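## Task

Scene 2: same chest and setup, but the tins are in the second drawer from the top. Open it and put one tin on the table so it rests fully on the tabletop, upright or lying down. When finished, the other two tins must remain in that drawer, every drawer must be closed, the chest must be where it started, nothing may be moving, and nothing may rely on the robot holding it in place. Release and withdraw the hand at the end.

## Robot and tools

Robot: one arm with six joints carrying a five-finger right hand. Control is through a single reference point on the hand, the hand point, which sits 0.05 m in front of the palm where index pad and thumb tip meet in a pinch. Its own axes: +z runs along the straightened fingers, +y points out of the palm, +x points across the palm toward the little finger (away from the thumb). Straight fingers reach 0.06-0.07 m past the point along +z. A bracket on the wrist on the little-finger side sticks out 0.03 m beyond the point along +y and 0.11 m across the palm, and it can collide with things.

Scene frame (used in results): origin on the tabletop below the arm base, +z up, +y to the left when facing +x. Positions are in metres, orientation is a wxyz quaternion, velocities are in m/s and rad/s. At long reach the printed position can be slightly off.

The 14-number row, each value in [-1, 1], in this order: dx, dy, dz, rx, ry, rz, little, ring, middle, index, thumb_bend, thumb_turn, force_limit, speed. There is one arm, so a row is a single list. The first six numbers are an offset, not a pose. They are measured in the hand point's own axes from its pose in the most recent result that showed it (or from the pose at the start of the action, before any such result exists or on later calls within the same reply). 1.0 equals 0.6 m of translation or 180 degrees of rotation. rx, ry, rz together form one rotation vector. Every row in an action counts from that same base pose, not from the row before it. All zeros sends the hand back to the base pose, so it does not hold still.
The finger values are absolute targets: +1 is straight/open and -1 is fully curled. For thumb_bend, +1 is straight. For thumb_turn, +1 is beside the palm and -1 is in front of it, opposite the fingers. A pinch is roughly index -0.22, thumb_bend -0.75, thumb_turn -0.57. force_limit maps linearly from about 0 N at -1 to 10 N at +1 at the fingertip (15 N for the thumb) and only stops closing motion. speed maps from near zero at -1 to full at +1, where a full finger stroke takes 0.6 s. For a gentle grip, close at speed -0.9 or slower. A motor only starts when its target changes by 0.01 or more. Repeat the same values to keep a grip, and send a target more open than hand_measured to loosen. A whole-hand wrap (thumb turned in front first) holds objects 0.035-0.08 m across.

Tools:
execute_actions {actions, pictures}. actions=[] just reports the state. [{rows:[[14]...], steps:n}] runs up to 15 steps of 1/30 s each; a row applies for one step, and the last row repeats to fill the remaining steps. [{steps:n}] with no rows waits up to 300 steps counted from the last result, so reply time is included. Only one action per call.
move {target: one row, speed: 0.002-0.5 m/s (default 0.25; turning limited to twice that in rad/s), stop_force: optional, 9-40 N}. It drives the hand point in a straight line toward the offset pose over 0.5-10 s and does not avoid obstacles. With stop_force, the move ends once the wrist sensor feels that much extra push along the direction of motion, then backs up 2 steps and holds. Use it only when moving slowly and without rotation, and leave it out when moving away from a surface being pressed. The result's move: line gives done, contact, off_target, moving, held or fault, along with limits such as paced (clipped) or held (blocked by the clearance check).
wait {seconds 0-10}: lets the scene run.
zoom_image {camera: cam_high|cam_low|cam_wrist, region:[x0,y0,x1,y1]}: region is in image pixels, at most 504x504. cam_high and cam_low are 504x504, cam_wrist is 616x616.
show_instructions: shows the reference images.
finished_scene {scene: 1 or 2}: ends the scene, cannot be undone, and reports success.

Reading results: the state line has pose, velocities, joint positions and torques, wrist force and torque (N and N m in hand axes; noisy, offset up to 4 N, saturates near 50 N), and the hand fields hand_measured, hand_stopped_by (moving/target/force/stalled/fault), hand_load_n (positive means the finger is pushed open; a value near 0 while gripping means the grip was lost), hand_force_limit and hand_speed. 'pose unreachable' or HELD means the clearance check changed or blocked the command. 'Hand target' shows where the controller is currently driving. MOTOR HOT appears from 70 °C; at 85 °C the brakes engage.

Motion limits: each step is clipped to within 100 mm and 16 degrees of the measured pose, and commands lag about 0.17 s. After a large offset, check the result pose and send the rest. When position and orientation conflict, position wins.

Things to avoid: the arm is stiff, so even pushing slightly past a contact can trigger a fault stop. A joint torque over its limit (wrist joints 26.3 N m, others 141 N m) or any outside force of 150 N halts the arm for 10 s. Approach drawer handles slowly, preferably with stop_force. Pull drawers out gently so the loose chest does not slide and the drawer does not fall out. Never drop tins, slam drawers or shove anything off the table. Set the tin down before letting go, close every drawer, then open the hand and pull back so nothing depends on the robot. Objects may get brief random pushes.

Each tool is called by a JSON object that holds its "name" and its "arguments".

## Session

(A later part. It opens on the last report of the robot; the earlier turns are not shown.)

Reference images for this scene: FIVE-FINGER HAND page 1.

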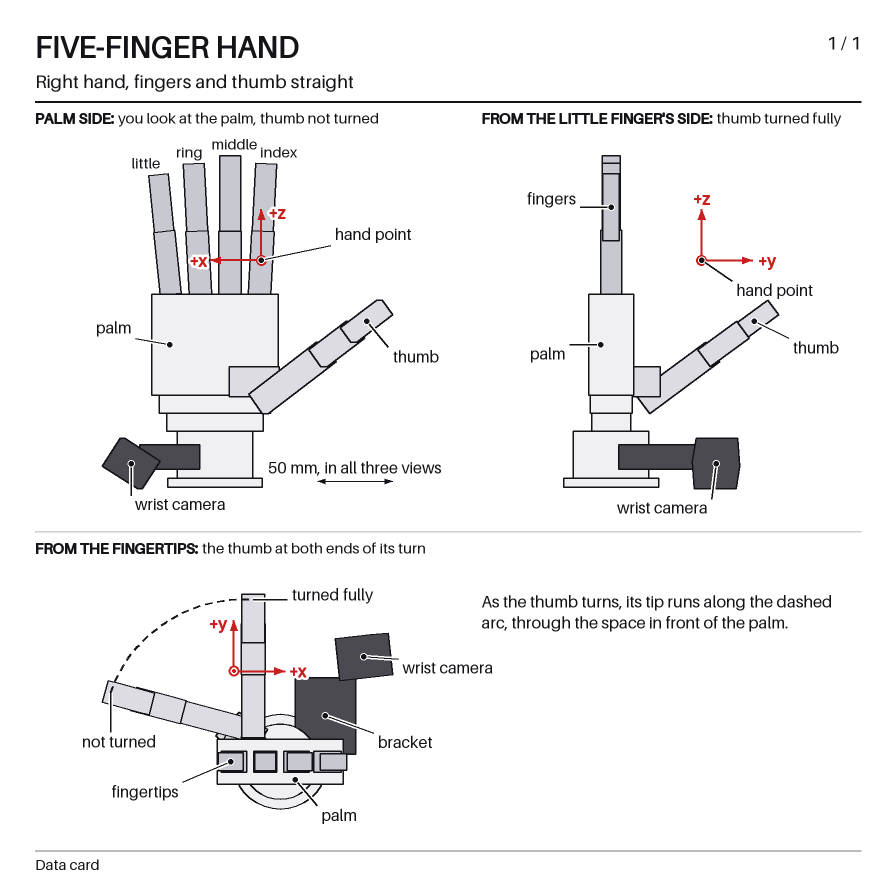

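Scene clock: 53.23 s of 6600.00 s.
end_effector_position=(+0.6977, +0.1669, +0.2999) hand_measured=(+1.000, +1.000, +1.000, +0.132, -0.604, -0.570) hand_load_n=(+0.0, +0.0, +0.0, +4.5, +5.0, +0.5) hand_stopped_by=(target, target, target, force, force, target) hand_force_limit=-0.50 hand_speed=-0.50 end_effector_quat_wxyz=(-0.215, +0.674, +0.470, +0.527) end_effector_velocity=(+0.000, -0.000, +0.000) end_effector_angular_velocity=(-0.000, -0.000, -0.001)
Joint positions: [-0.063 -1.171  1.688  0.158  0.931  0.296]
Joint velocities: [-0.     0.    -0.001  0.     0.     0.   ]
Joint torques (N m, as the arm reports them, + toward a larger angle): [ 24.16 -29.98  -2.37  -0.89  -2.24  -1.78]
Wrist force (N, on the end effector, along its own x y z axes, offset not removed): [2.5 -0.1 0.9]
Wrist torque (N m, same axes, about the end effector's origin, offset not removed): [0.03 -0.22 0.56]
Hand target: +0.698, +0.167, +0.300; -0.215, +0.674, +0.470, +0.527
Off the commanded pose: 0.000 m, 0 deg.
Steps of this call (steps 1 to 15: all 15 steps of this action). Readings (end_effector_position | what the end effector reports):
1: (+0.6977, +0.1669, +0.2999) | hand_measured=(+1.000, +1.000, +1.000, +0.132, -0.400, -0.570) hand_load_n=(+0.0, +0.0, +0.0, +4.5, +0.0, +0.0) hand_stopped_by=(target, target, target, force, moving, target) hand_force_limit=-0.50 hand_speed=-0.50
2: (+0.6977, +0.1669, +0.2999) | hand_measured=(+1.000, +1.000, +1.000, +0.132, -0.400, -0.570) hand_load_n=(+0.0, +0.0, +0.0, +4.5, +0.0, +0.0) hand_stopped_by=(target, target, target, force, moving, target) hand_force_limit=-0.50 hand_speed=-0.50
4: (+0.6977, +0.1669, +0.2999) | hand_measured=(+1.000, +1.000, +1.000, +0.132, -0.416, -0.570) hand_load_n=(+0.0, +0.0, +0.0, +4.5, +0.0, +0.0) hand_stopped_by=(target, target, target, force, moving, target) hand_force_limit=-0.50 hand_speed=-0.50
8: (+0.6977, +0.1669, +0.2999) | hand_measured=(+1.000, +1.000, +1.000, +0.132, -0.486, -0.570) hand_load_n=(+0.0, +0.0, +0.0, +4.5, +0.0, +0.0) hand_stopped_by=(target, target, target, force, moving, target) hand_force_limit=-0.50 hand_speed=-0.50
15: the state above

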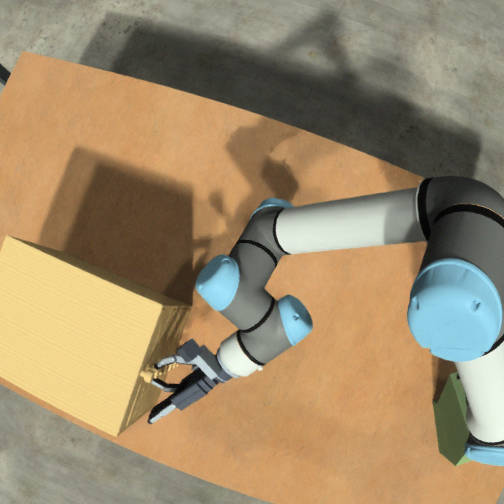

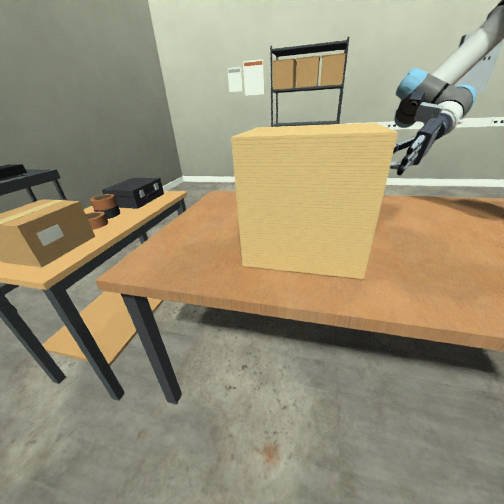

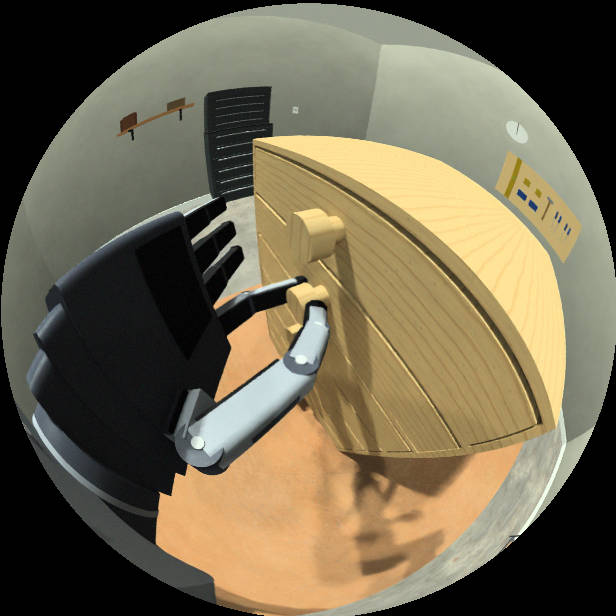

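{"name": "move", "arguments": {"target": [0,-0.0431,-0.0254,0,0,0,1,1,1,-0.3,-0.9,-0.57,-0.5,-0.5], "speed": 0.02}}

{"name": "zoom_image", "arguments": {"camera": "cam_wrist", "region": [230,180,470,400]}}

Scene clock: 56.23 s of 6600.00 s.
end_effector_position=(+0.6680, +0.1669, +0.2999) hand_measured=(+1.000, +1.000, +1.000, +0.132, -0.602, -0.570) hand_load_n=(+0.0, +0.0, +0.0, +5.0, +4.0, +0.5) hand_stopped_by=(target, target, target, force, force, target) hand_force_limit=-0.50 hand_speed=-0.50 end_effector_quat_wxyz=(-0.215, +0.674, +0.470, +0.527) end_effector_velocity=(-0.002, +0.000, +0.000) end_effector_angular_velocity=(+0.000, -0.001, +0.000)
Joint positions: [-0.07  -1.219  1.785  0.113  0.925  0.291]
Joint velocities: [ 0.    -0.004  0.008 -0.004 -0.    -0.   ]
Joint torques (N m, as the arm reports them, + toward a larger angle): [  6.25 -44.09   4.15  -0.84  -4.25  -1.76]
Wrist force (N, on the end effector, along its own x y z axes, offset not removed): [2.4 0.5 1.0]
Wrist torque (N m, same axes, about the end effector's origin, offset not removed): [0.07 -0.21 0.42]
Hand target: +0.668, +0.167, +0.300; -0.215, +0.674, +0.470, +0.527
Off the commanded pose: 0.000 m, 0 deg.
move: done

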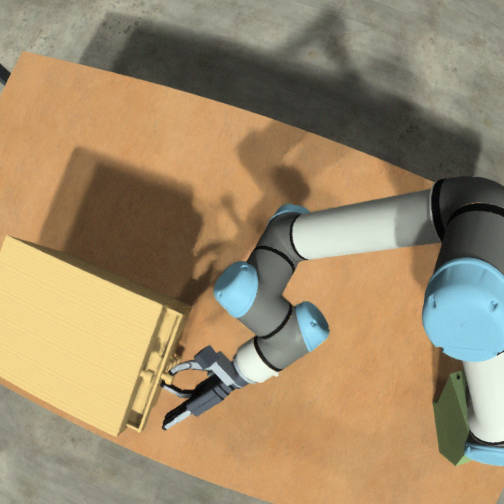

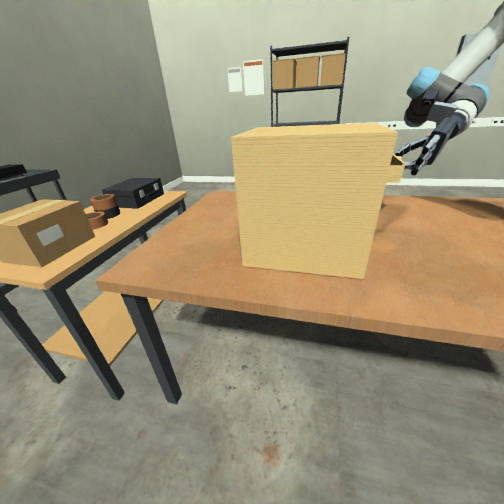

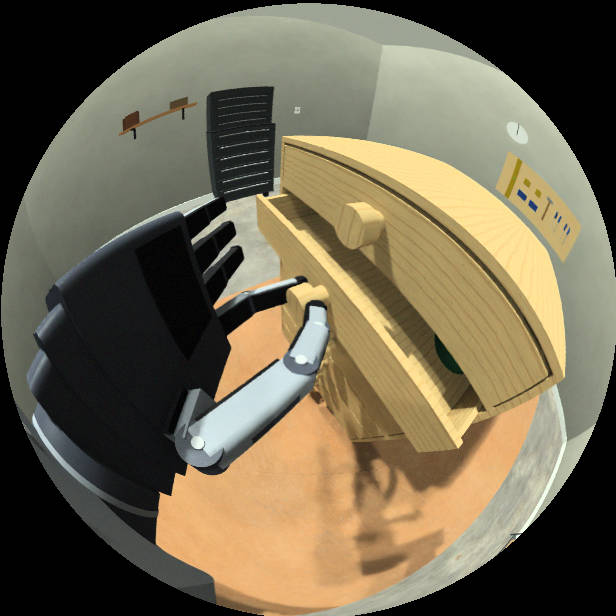

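Region (230, 180, 470, 400) of cam_wrist's 616x616 image, scaled by 2.100, with more detail than that image has; it fills the top 462 rows of this view, and the rest is white.

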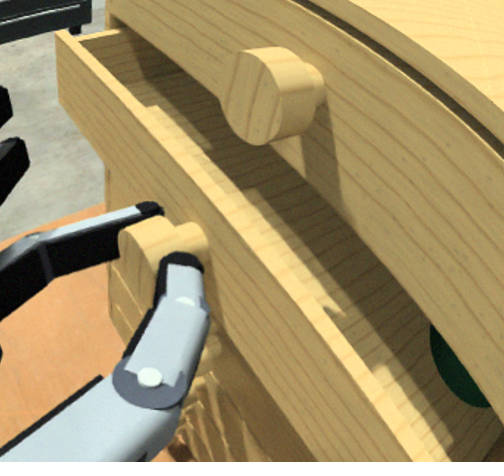

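{"name": "move", "arguments": {"target": [0,-0.0862,-0.0508,0,0,0,1,1,1,-0.3,-0.9,-0.57,-0.5,-0.5], "speed": 0.035}}

{"name": "zoom_image", "arguments": {"camera": "cam_high", "region": [90,290,270,450]}}

Scene clock: 60.10 s of 6600.00 s.
end_effector_position=(+0.6082, +0.1670, +0.2999) hand_measured=(+1.000, +1.000, +1.000, +0.132, -0.602, -0.570) hand_load_n=(+0.0, +0.0, +0.0, +5.0, +4.0, +0.5) hand_stopped_by=(target, target, target, force, force, target) hand_force_limit=-0.50 hand_speed=-0.50 end_effector_quat_wxyz=(-0.215, +0.674, +0.470, +0.527) end_effector_velocity=(-0.001, -0.001, +0.000) end_effector_angular_velocity=(-0.001, -0.002, -0.002)
Joint positions: [-0.088 -1.311  1.971  0.028  0.911  0.276]
Joint velocities: [-0.002 -0.004  0.005 -0.003 -0.001 -0.001]
Joint torques (N m, as the arm reports them, + toward a larger angle): [  4.55 -41.99   5.7   -0.93  -4.37  -1.86]
Wrist force (N, on the end effector, along its own x y z axes, offset not removed): [0.7 1.1 4.1]
Wrist torque (N m, same axes, about the end effector's origin, offset not removed): [0.04 -0.28 0.47]
Hand target: +0.608, +0.167, +0.300; -0.215, +0.674, +0.470, +0.527
Off the commanded pose: 0.000 m, 0 deg.
move: done

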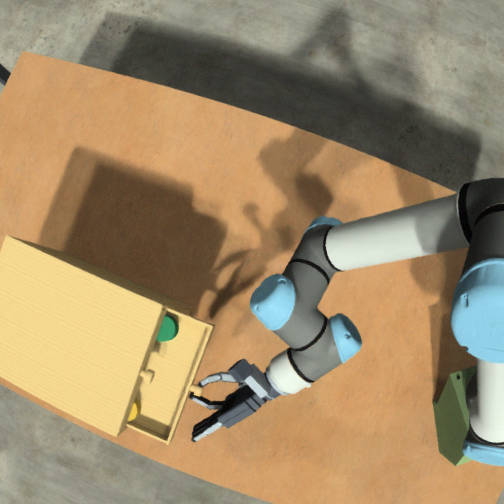

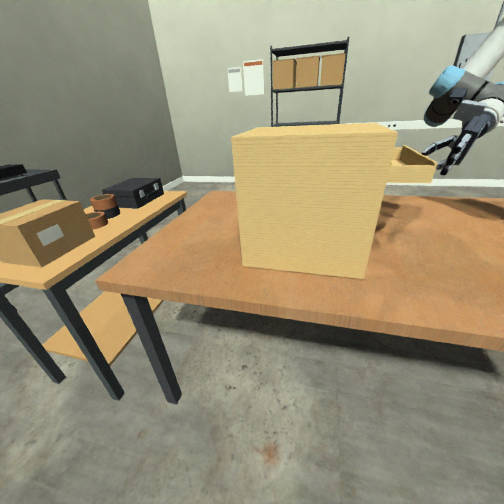

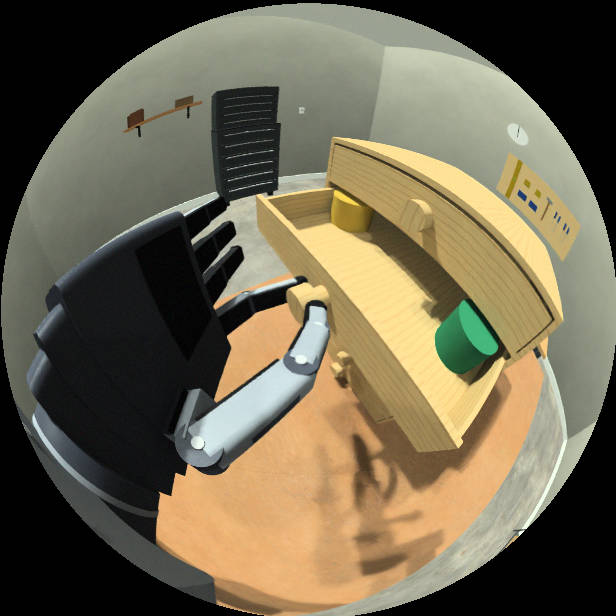

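Region (90, 290, 270, 450) of cam_high's 504x504 image, scaled by 2.800, with more detail than that image has.

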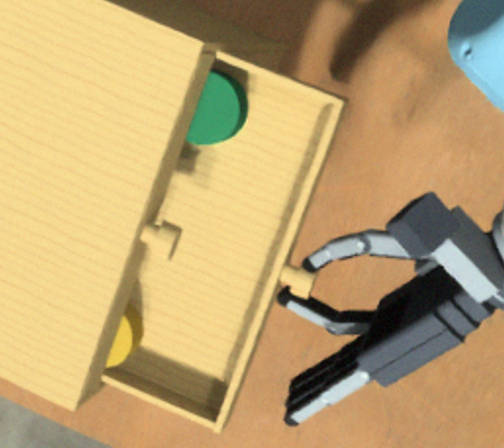

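{"name": "move", "arguments": {"target": [0,-0.1293,-0.0762,0,0,0,1,1,1,-0.3,-0.9,-0.57,-0.5,-0.5], "speed": 0.04}}

{"name": "zoom_image", "arguments": {"camera": "cam_high", "region": [110,300,310,480]}}

Scene clock: 64.17 s of 6600.00 s.
end_effector_position=(+0.5185, +0.1672, +0.2999) hand_measured=(+1.000, +1.000, +1.000, +0.132, -0.602, -0.570) hand_load_n=(+0.0, +0.0, +0.0, +4.5, +4.5, +0.5) hand_stopped_by=(target, target, target, force, force, target) hand_force_limit=-0.50 hand_speed=-0.50 end_effector_quat_wxyz=(-0.215, +0.674, +0.470, +0.527) end_effector_velocity=(-0.002, -0.001, -0.000) end_effector_angular_velocity=(-0.000, +0.000, -0.001)
Joint positions: [-0.13  -1.441  2.233 -0.082  0.879  0.242]
Joint velocities: [-0.003 -0.004  0.008 -0.003 -0.002 -0.002]
Joint torques (N m, as the arm reports them, + toward a larger angle): [  2.04 -36.14   8.8   -0.76  -4.31  -1.57]
Wrist force (N, on the end effector, along its own x y z axes, offset not removed): [-1.0 0.0 3.6]
Wrist torque (N m, same axes, about the end effector's origin, offset not removed): [-0.04 0.27 0.28]
Hand target: +0.518, +0.167, +0.300; -0.215, +0.674, +0.470, +0.527
Off the commanded pose: 0.000 m, 0 deg.
move: done

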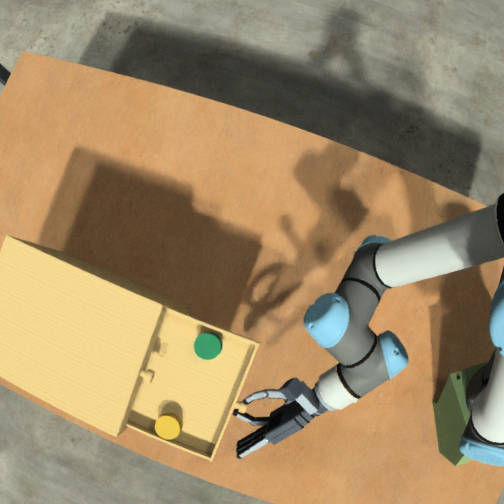

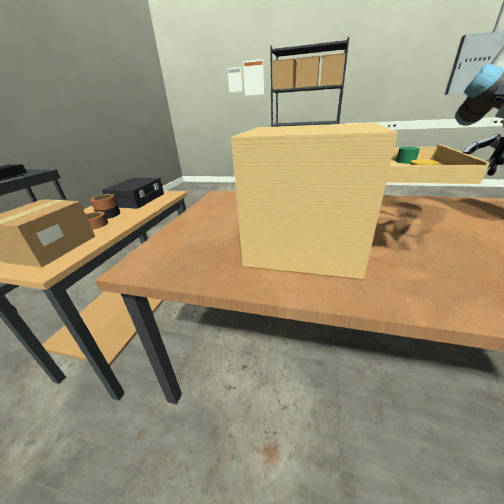

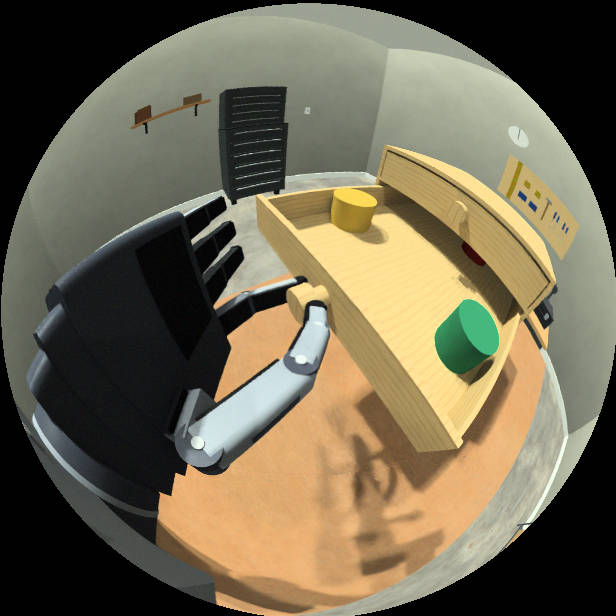

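Region (110, 300, 310, 480) of cam_high's 504x504 image, scaled by 2.520, with more detail than that image has; it fills the top 454 rows of this view, and the rest is white.

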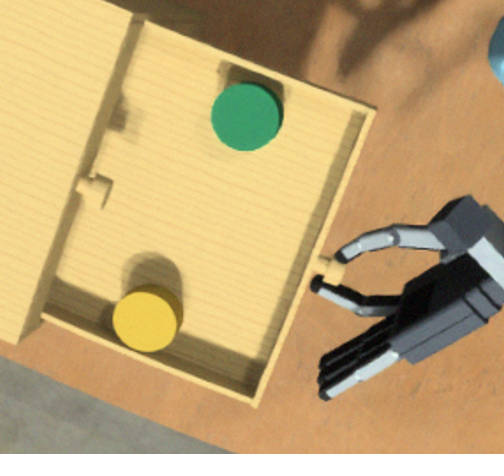

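{"name": "move", "arguments": {"target": [0,-0.0503,-0.0296,0,0,0,1,1,1,-0.3,-0.9,-0.57,-0.5,-0.5], "speed": 0.035}}

{"name": "execute_actions", "arguments": {"actions": [{"rows":[[0,0,0,0,0,0,1,1,1,0.45,-0.25,-0.57,-0.5,0.3]],"steps":15}], "pictures": false}}

{"name": "move", "arguments": {"target": [0,-0.0431,-0.0254,0,0,0,1,1,1,0.45,-0.25,-0.57,-0.5,0.3], "speed": 0.05}}

{"name": "zoom_image", "arguments": {"camera": "cam_high", "region": [110,300,310,480]}}

Scene clock: 74.50 s of 6600.00 s.
end_effector_position=(+0.4837, +0.1673, +0.2999) hand_measured=(+1.000, +1.000, +1.000, +0.132, -0.602, -0.570) hand_load_n=(+0.0, +0.0, +0.0, +4.5, +4.5, +0.5) hand_stopped_by=(target, target, target, force, force, target) hand_force_limit=-0.50 hand_speed=-0.50 end_effector_quat_wxyz=(-0.215, +0.674, +0.470, +0.527) end_effector_velocity=(-0.003, -0.000, -0.000) end_effector_angular_velocity=(+0.000, +0.000, -0.000)
Joint positions: [-0.154 -1.49   2.332 -0.118  0.861  0.22 ]
Joint velocities: [-0.003 -0.004  0.008 -0.002 -0.002 -0.002]
Joint torques (N m, as the arm reports them, + toward a larger angle): [  0.67 -32.22  10.51  -0.74  -4.27  -1.68]
Wrist force (N, on the end effector, along its own x y z axes, offset not removed): [2.3 2.2 0.2]
Wrist torque (N m, same axes, about the end effector's origin, offset not removed): [0.50 -0.19 0.57]
Hand target: +0.483, +0.167, +0.300; -0.215, +0.674, +0.470, +0.527
Off the commanded pose: 0.000 m, 0 deg.
After step 90, 5.97 s passed at rest.
move: done

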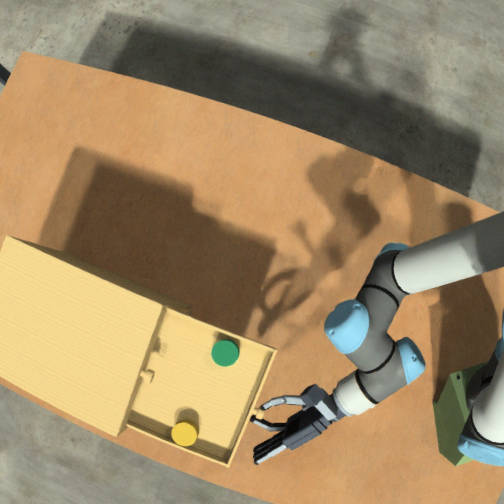

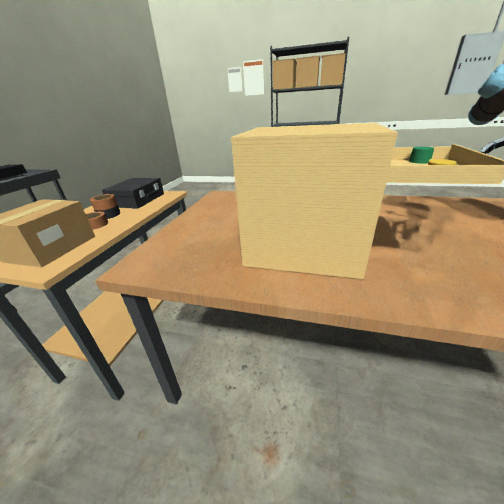

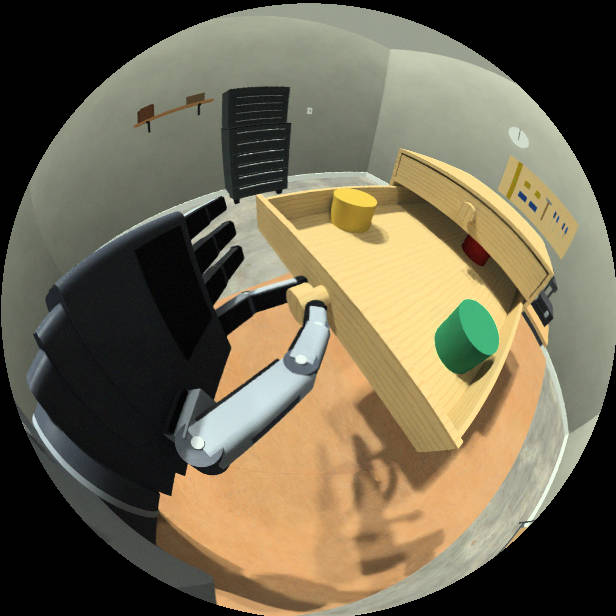

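Scene clock: 75.00 s of 6600.00 s.
end_effector_position=(+0.4837, +0.1673, +0.2999) hand_measured=(+1.000, +1.000, +1.000, +0.450, -0.250, -0.570) hand_load_n=(+0.0, +0.0, +0.0, +0.0, +0.0, +0.0) hand_stopped_by=(target, target, target, target, target, target) hand_force_limit=-0.50 hand_speed=0.30 end_effector_quat_wxyz=(-0.215, +0.674, +0.470, +0.527) end_effector_velocity=(+0.001, -0.000, +0.000) end_effector_angular_velocity=(-0.000, -0.002, -0.001)
Joint positions: [-0.154 -1.49   2.332 -0.118  0.861  0.22 ]
Joint velocities: [-0.     0.    -0.002  0.    -0.    -0.   ]
Joint torques (N m, as the arm reports them, + toward a larger angle): [  8.26 -23.83 -19.76   1.36  -1.09   0.96]
Wrist force (N, on the end effector, along its own x y z axes, offset not removed): [1.5 0.3 -0.1]
Wrist torque (N m, same axes, about the end effector's origin, offset not removed): [-0.06 0.02 0.36]
Hand target: +0.484, +0.167, +0.300; -0.215, +0.674, +0.470, +0.527
Off the commanded pose: 0.000 m, 0 deg.
Steps of this call (steps 1 to 15: all 15 steps of this action). Readings (end_effector_position | what the end effector reports):
1: (+0.4837, +0.1673, +0.2999) | hand_measured=(+1.000, +1.000, +1.000, +0.132, -0.602, -0.570) hand_load_n=(+0.0, +0.0, +0.0, +4.5, +4.5, +0.5) hand_stopped_by=(target, target, target, moving, moving, target) hand_force_limit=-0.50 hand_speed=0.30
2: (+0.4837, +0.1673, +0.2999) | hand_measured=(+1.000, +1.000, +1.000, +0.132, -0.602, -0.570) hand_load_n=(+0.0, +0.0, +0.0, +4.5, +4.5, +0.5) hand_stopped_by=(target, target, target, moving, moving, target) hand_force_limit=-0.50 hand_speed=0.30
4: (+0.4837, +0.1673, +0.2999) | hand_measured=(+1.000, +1.000, +1.000, +0.196, -0.562, -0.570) hand_load_n=(+0.0, +0.0, +0.0, +0.5, +0.0, +0.0) hand_stopped_by=(target, target, target, moving, moving, target) hand_force_limit=-0.50 hand_speed=0.30
8: (+0.4837, +0.1673, +0.2999) | hand_measured=(+1.000, +1.000, +1.000, +0.448, -0.380, -0.570) hand_load_n=(+0.0, +0.0, +0.0, +0.0, +0.0, +0.0) hand_stopped_by=(target, target, target, moving, moving, target) hand_force_limit=-0.50 hand_speed=0.30
15: the state above

Scene clock: 76.23 s of 6600.00 s.
end_effector_position=(+0.4540, +0.1673, +0.2999) hand_measured=(+1.000, +1.000, +1.000, +0.450, -0.250, -0.570) hand_load_n=(+0.0, +0.0, +0.0, +0.0, +0.0, +0.0) hand_stopped_by=(target, target, target, target, target, target) hand_force_limit=-0.50 hand_speed=0.30 end_effector_quat_wxyz=(-0.215, +0.674, +0.470, +0.527) end_effector_velocity=(-0.004, +0.000, -0.000) end_effector_angular_velocity=(+0.001, +0.002, +0.001)
Joint positions: [-0.182 -1.532  2.416 -0.145  0.84   0.196]
Joint velocities: [-0.003 -0.004  0.009 -0.001 -0.003 -0.003]
Joint torques (N m, as the arm reports them, + toward a larger angle): [ -2.37 -29.75  10.24  -0.5   -4.04  -1.74]
Wrist force (N, on the end effector, along its own x y z axes, offset not removed): [0.7 2.2 1.5]
Wrist torque (N m, same axes, about the end effector's origin, offset not removed): [0.30 0.29 0.52]
Hand target: +0.454, +0.167, +0.300; -0.215, +0.674, +0.470, +0.527
Off the commanded pose: 0.000 m, 0 deg.
move: done

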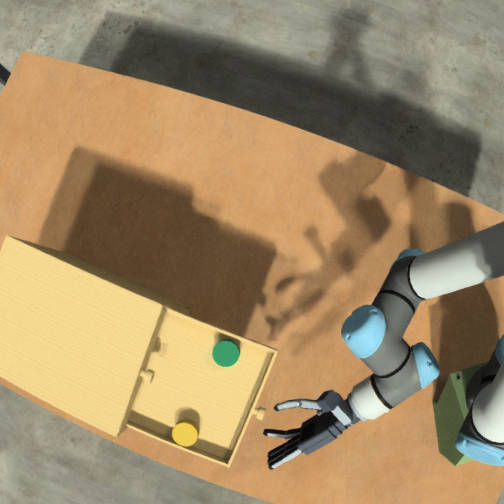

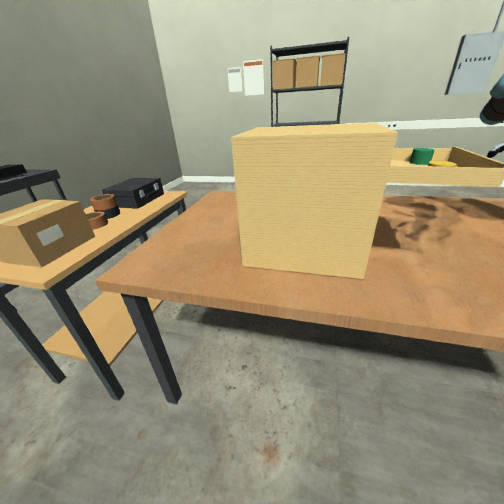

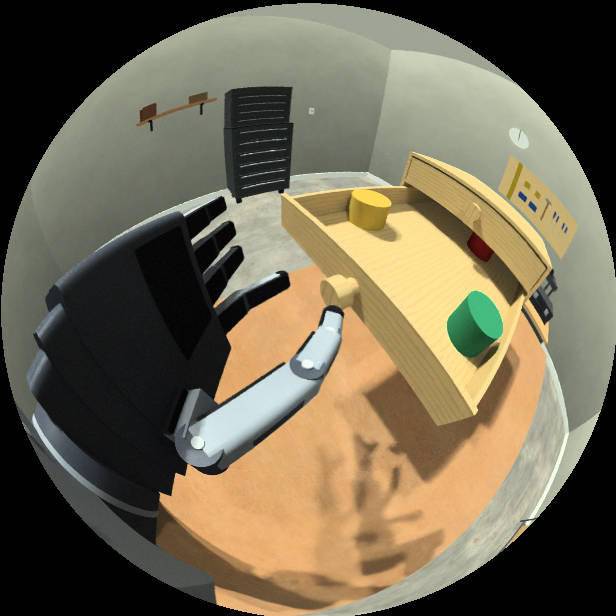

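Region (110, 300, 310, 480) of cam_high's 504x504 image, scaled by 2.520, with more detail than that image has; it fills the top 454 rows of this view, and the rest is white.

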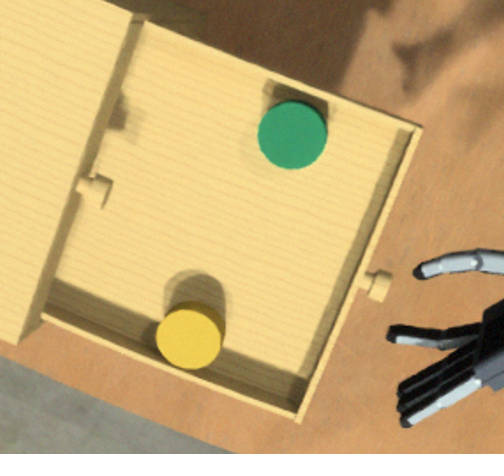

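{"name": "move", "arguments": {"target": [0.122,0.0277,-0.047,0,0,0,1,1,1,0.55,-0.15,-0.57,-0.5,0.3], "speed": 0.12}}

{"name": "move", "arguments": {"target": [0.122,0.114,0.012,0.412,-0.168,-0.525,1,1,1,0.55,-0.15,-0.57,-0.5,0.3], "speed": 0.3}}

Scene clock: 81.13 s of 6600.00 s.
end_effector_position=(+0.4541, +0.1672, +0.3798) hand_measured=(+1.000, +1.000, +1.000, +0.550, -0.150, -0.570) hand_load_n=(+0.0, +0.0, +0.0, +0.0, +0.0, +0.0) hand_stopped_by=(target, target, target, target, target, target) hand_force_limit=-0.50 hand_speed=0.30 end_effector_quat_wxyz=(-0.215, +0.674, +0.470, +0.527) end_effector_velocity=(+0.002, -0.001, +0.003) end_effector_angular_velocity=(-0.002, -0.002, -0.003)
Joint positions: [-0.007 -1.724  2.337  0.038  0.974  0.338]
Joint velocities: [ 0.006 -0.004 -0.007  0.006  0.007  0.005]
Joint torques (N m, as the arm reports them, + toward a larger angle): [ 21.87 -27.35 -24.32   2.94   1.51   1.59]
Wrist force (N, on the end effector, along its own x y z axes, offset not removed): [0.3 1.3 0.5]
Wrist torque (N m, same axes, about the end effector's origin, offset not removed): [0.19 0.24 0.32]
Hand target: +0.454, +0.167, +0.380; -0.215, +0.674, +0.470, +0.527
Off the commanded pose: 0.000 m, 0 deg.
After step 90, 0.70 s passed at rest.
move: done

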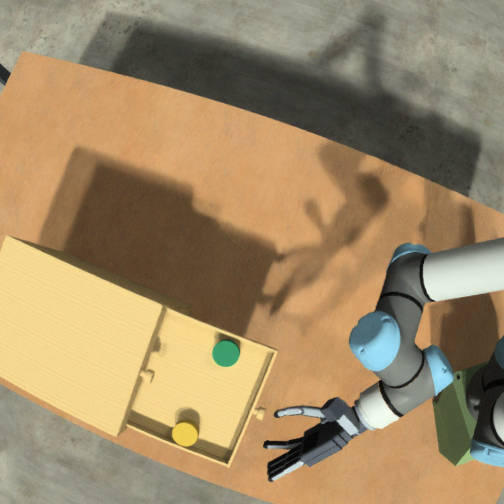

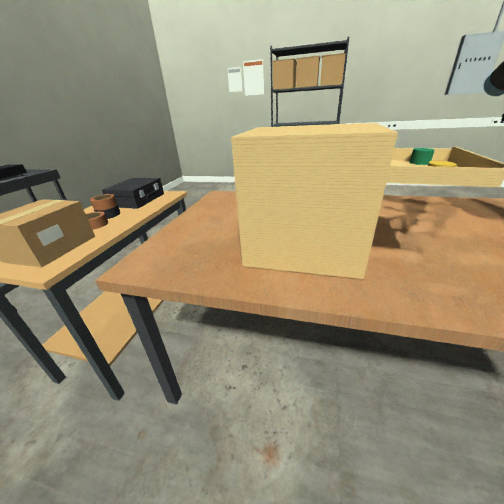

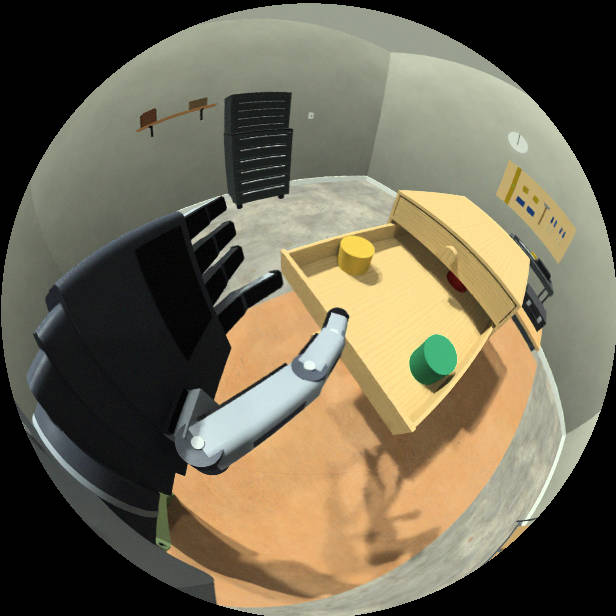

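Scene clock: 85.30 s of 6600.00 s.
end_effector_position=(+0.5166, +0.1705, +0.4584) hand_measured=(+1.000, +1.000, +1.000, +0.550, -0.150, -0.570) hand_load_n=(+0.0, +0.0, +0.0, +0.0, +0.0, +0.0) hand_stopped_by=(target, target, target, target, target, target) hand_force_limit=-0.50 hand_speed=0.30 end_effector_quat_wxyz=(-0.001, +0.000, +1.000, -0.000) end_effector_velocity=(-0.000, +0.000, +0.001) end_effector_angular_velocity=(-0.008, -0.003, +0.010)
Joint positions: [ 0.486 -1.151  1.312  1.375  2.139 -1.063]
Joint velocities: [ 0.005  0.004 -0.004  0.005  0.008 -0.004]
Joint torques (N m, as the arm reports them, + toward a larger angle): [ 31.81 -18.93 -30.47   4.28   2.43  -1.51]
Wrist force (N, on the end effector, along its own x y z axes, offset not removed): [1.6 2.2 -1.6]
Wrist torque (N m, same axes, about the end effector's origin, offset not removed): [0.43 0.00 0.46]
Hand target: +0.517, +0.170, +0.458; -0.001, -0.000, +1.000, -0.000
Off the commanded pose: 0.000 m, 0 deg.
move: done

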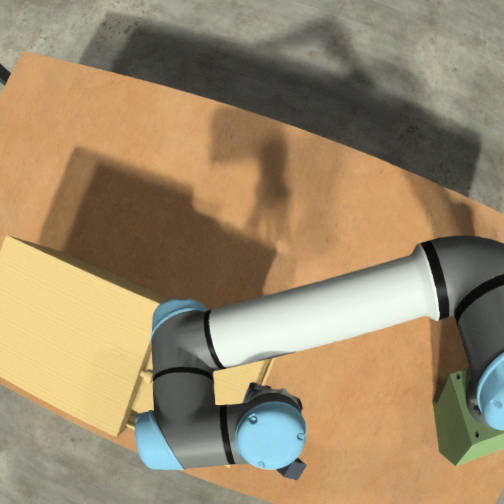

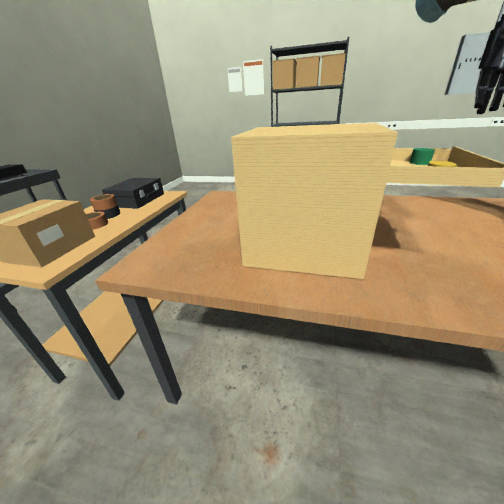

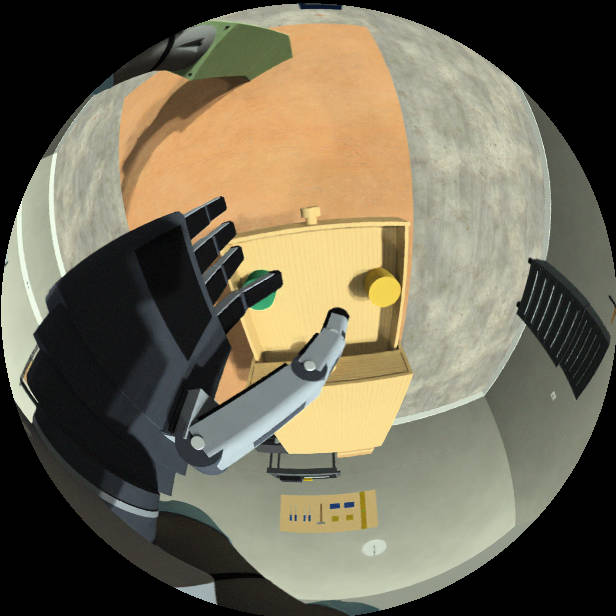

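{"name": "move", "arguments": {"target": [-0.097,0.138,0.097,0.2597,-0.2597,-0.4498,1,1,1,0.55,-0.15,-0.57,-0.5,0.3], "speed": 0.3}}

Scene clock: 90.40 s of 6600.00 s.
end_effector_position=(+0.5749, +0.2532, +0.4001) hand_measured=(+1.000, +1.000, +1.000, +0.550, -0.150, -0.570) hand_load_n=(+0.0, +0.0, +0.0, +0.0, +0.0, +0.0) hand_stopped_by=(target, target, target, target, target, target) hand_force_limit=-0.50 hand_speed=0.30 end_effector_quat_wxyz=(-0.352, +0.612, -0.613, +0.353) end_effector_velocity=(+0.000, +0.001, -0.000) end_effector_angular_velocity=(-0.003, -0.012, +0.010)
Joint positions: [ 0.603 -1.263  1.728 -0.225  2.36  -3.446]
Joint velocities: [-0.002 -0.005  0.011 -0.02  -0.012 -0.017]
Joint torques (N m, as the arm reports them, + toward a larger angle): [  4.33 -36.71  -3.    -2.69  -3.51  -1.49]
Wrist force (N, on the end effector, along its own x y z axes, offset not removed): [2.9 1.0 0.0]
Wrist torque (N m, same axes, about the end effector's origin, offset not removed): [0.16 -0.16 0.46]
Hand target: +0.575, +0.253, +0.400; -0.353, +0.613, -0.613, +0.353
Off the commanded pose: 0.000 m, 0 deg.
move: done

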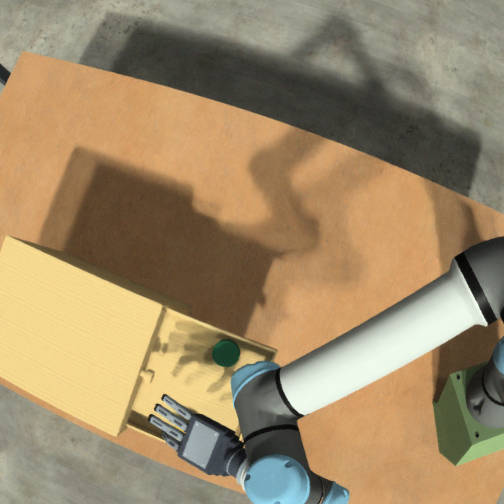

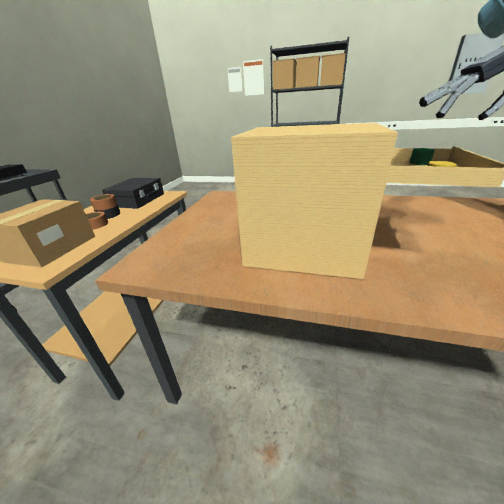

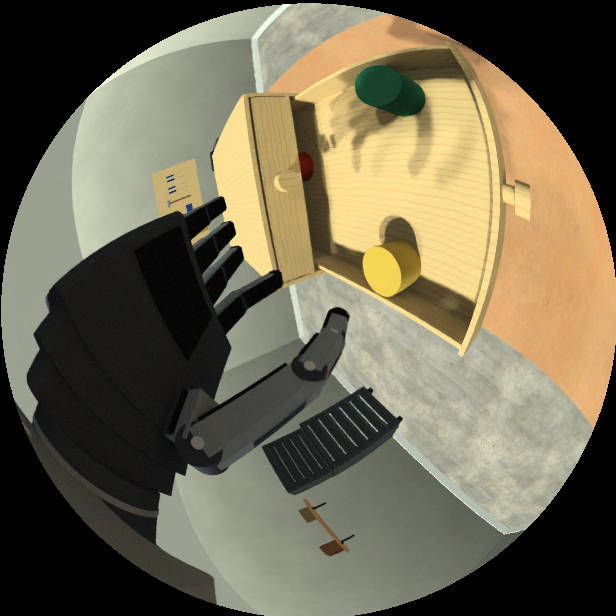

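{"name": "move", "arguments": {"target": [0.005,0.0737,0.0516,0,0,0,1,1,1,0.55,-0.15,-0.57,-0.5,0.3], "speed": 0.08}}

{"name": "zoom_image", "arguments": {"camera": "cam_low", "region": [380,60,504,190]}}

{"name": "zoom_image", "arguments": {"camera": "cam_wrist", "region": [230,180,470,400]}}

Scene clock: 96.27 s of 6600.00 s.
end_effector_position=(+0.5794, +0.2502, +0.3466) hand_measured=(+1.000, +1.000, +1.000, +0.550, -0.150, -0.570) hand_load_n=(+0.0, +0.0, +0.0, +0.0, +0.0, +0.0) hand_stopped_by=(target, target, target, target, target, target) hand_force_limit=-0.50 hand_speed=0.30 end_effector_quat_wxyz=(-0.352, +0.613, -0.613, +0.353) end_effector_velocity=(+0.001, -0.000, -0.002) end_effector_angular_velocity=(+0.000, -0.001, -0.000)
Joint positions: [ 0.53  -1.233  1.81  -0.352  2.289 -3.469]
Joint velocities: [-0.004  0.001  0.003 -0.007 -0.004 -0.002]
Joint torques (N m, as the arm reports them, + toward a larger angle): [  4.67 -15.43   0.72  -2.76  -3.34  -1.53]
Wrist force (N, on the end effector, along its own x y z axes, offset not removed): [-0.4 1.7 -0.7]
Wrist torque (N m, same axes, about the end effector's origin, offset not removed): [0.26 0.29 0.41]
Hand target: +0.579, +0.250, +0.346; -0.352, +0.612, -0.613, +0.353
Off the commanded pose: 0.000 m, 0 deg.
After step 90, 1.73 s passed at rest.
move: done

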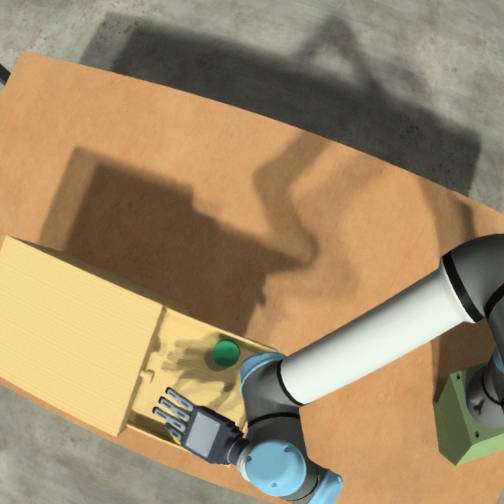

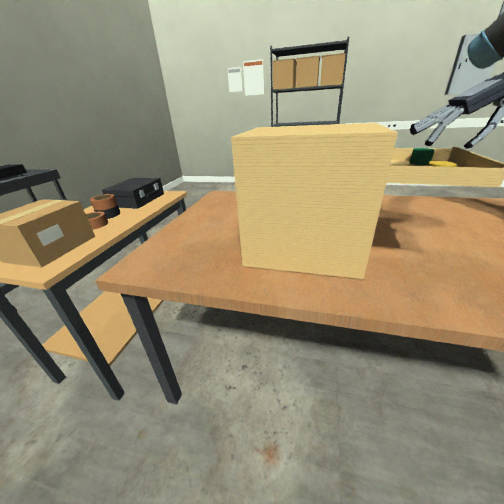

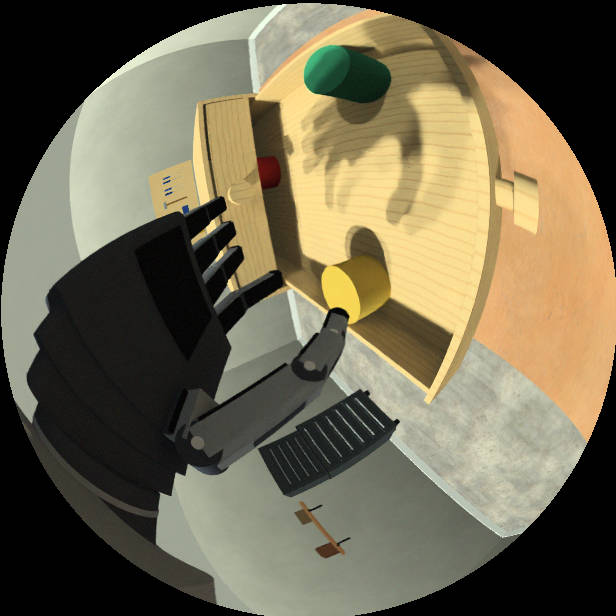

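Region (380, 60, 504, 190) of cam_low's 504x504 image, scaled by 3.877, with more detail than that image has; it fills the left 481 columns of this view, and the rest is white.

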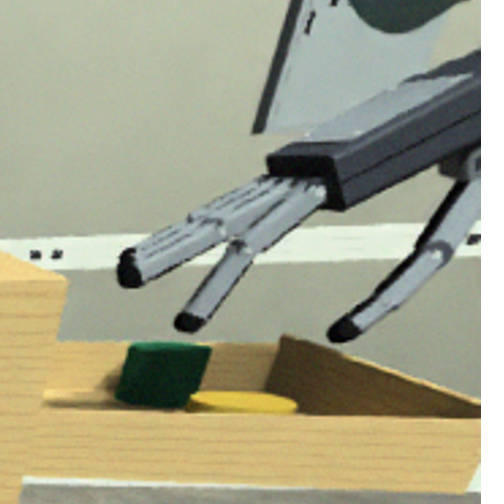

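Region (230, 180, 470, 400) of cam_wrist's 616x616 image, scaled by 2.100, with more detail than that image has; it fills the top 462 rows of this view, and the rest is white.

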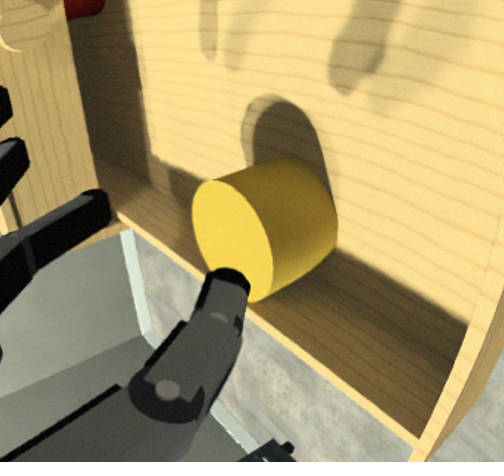

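{"name": "move", "arguments": {"target": [-0.01,0.0362,0.044,0,0,0,1,1,1,0.55,-0.15,-0.57,-0.5,0.3], "speed": 0.03}}

{"name": "zoom_image", "arguments": {"camera": "cam_low", "region": [380,60,504,190]}}

{"name": "zoom_image", "arguments": {"camera": "cam_wrist", "region": [230,180,470,400]}}

Scene clock: 100.97 s of 6600.00 s.
end_effector_position=(+0.5912, +0.2562, +0.3148) hand_measured=(+1.000, +1.000, +1.000, +0.550, -0.150, -0.570) hand_load_n=(+0.0, +0.0, +0.0, +0.0, +0.0, +0.0) hand_stopped_by=(target, target, target, target, target, target) hand_force_limit=-0.50 hand_speed=0.30 end_effector_quat_wxyz=(-0.352, +0.613, -0.613, +0.353) end_effector_velocity=(+0.001, +0.001, -0.002) end_effector_angular_velocity=(+0.001, -0.001, -0.000)
Joint positions: [ 0.49  -1.182  1.814 -0.415  2.25  -3.481]
Joint velocities: [-0.002  0.004 -0.001 -0.005 -0.003 -0.001]
Joint torques (N m, as the arm reports them, + toward a larger angle): [  6.36 -16.34  -0.7   -2.42  -3.12  -1.72]
Wrist force (N, on the end effector, along its own x y z axes, offset not removed): [0.9 2.0 0.0]
Wrist torque (N m, same axes, about the end effector's origin, offset not removed): [0.24 0.05 0.36]
Hand target: +0.591, +0.256, +0.315; -0.352, +0.613, -0.613, +0.353
Off the commanded pose: 0.000 m, 0 deg.
After step 90, 0.23 s passed at rest.
move: done

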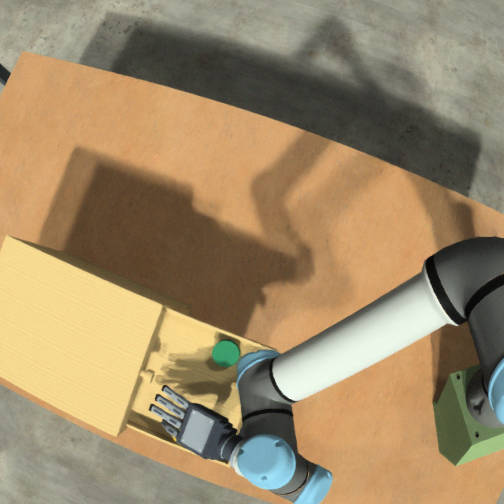

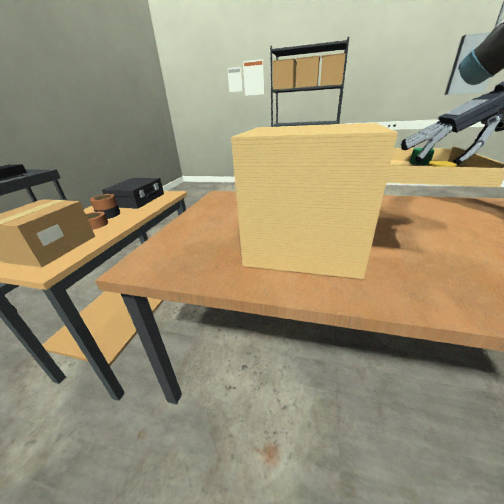

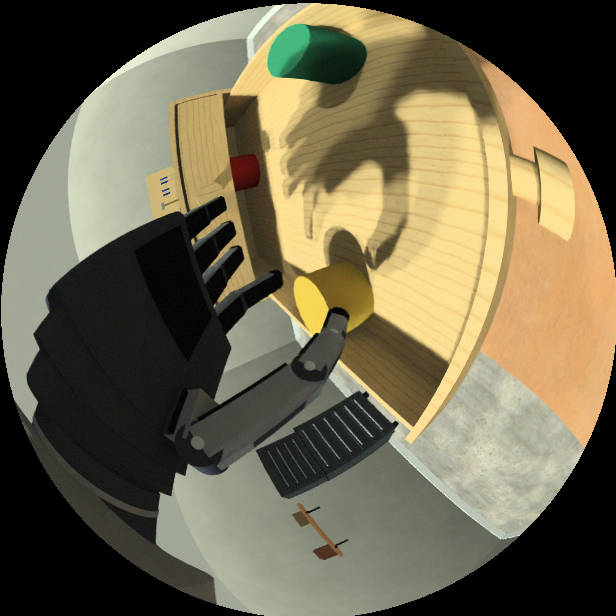

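Region (380, 60, 504, 190) of cam_low's 504x504 image, scaled by 3.877, with more detail than that image has; it fills the left 481 columns of this view, and the rest is white.

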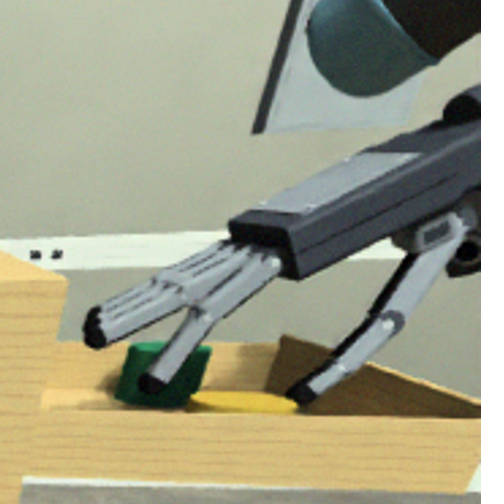

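Region (230, 180, 470, 400) of cam_wrist's 616x616 image, scaled by 2.100, with more detail than that image has; it fills the top 462 rows of this view, and the rest is white.

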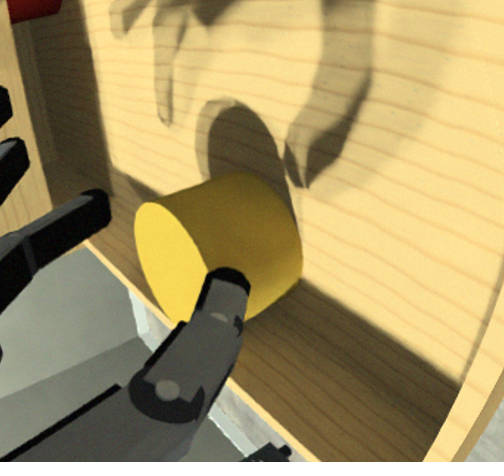

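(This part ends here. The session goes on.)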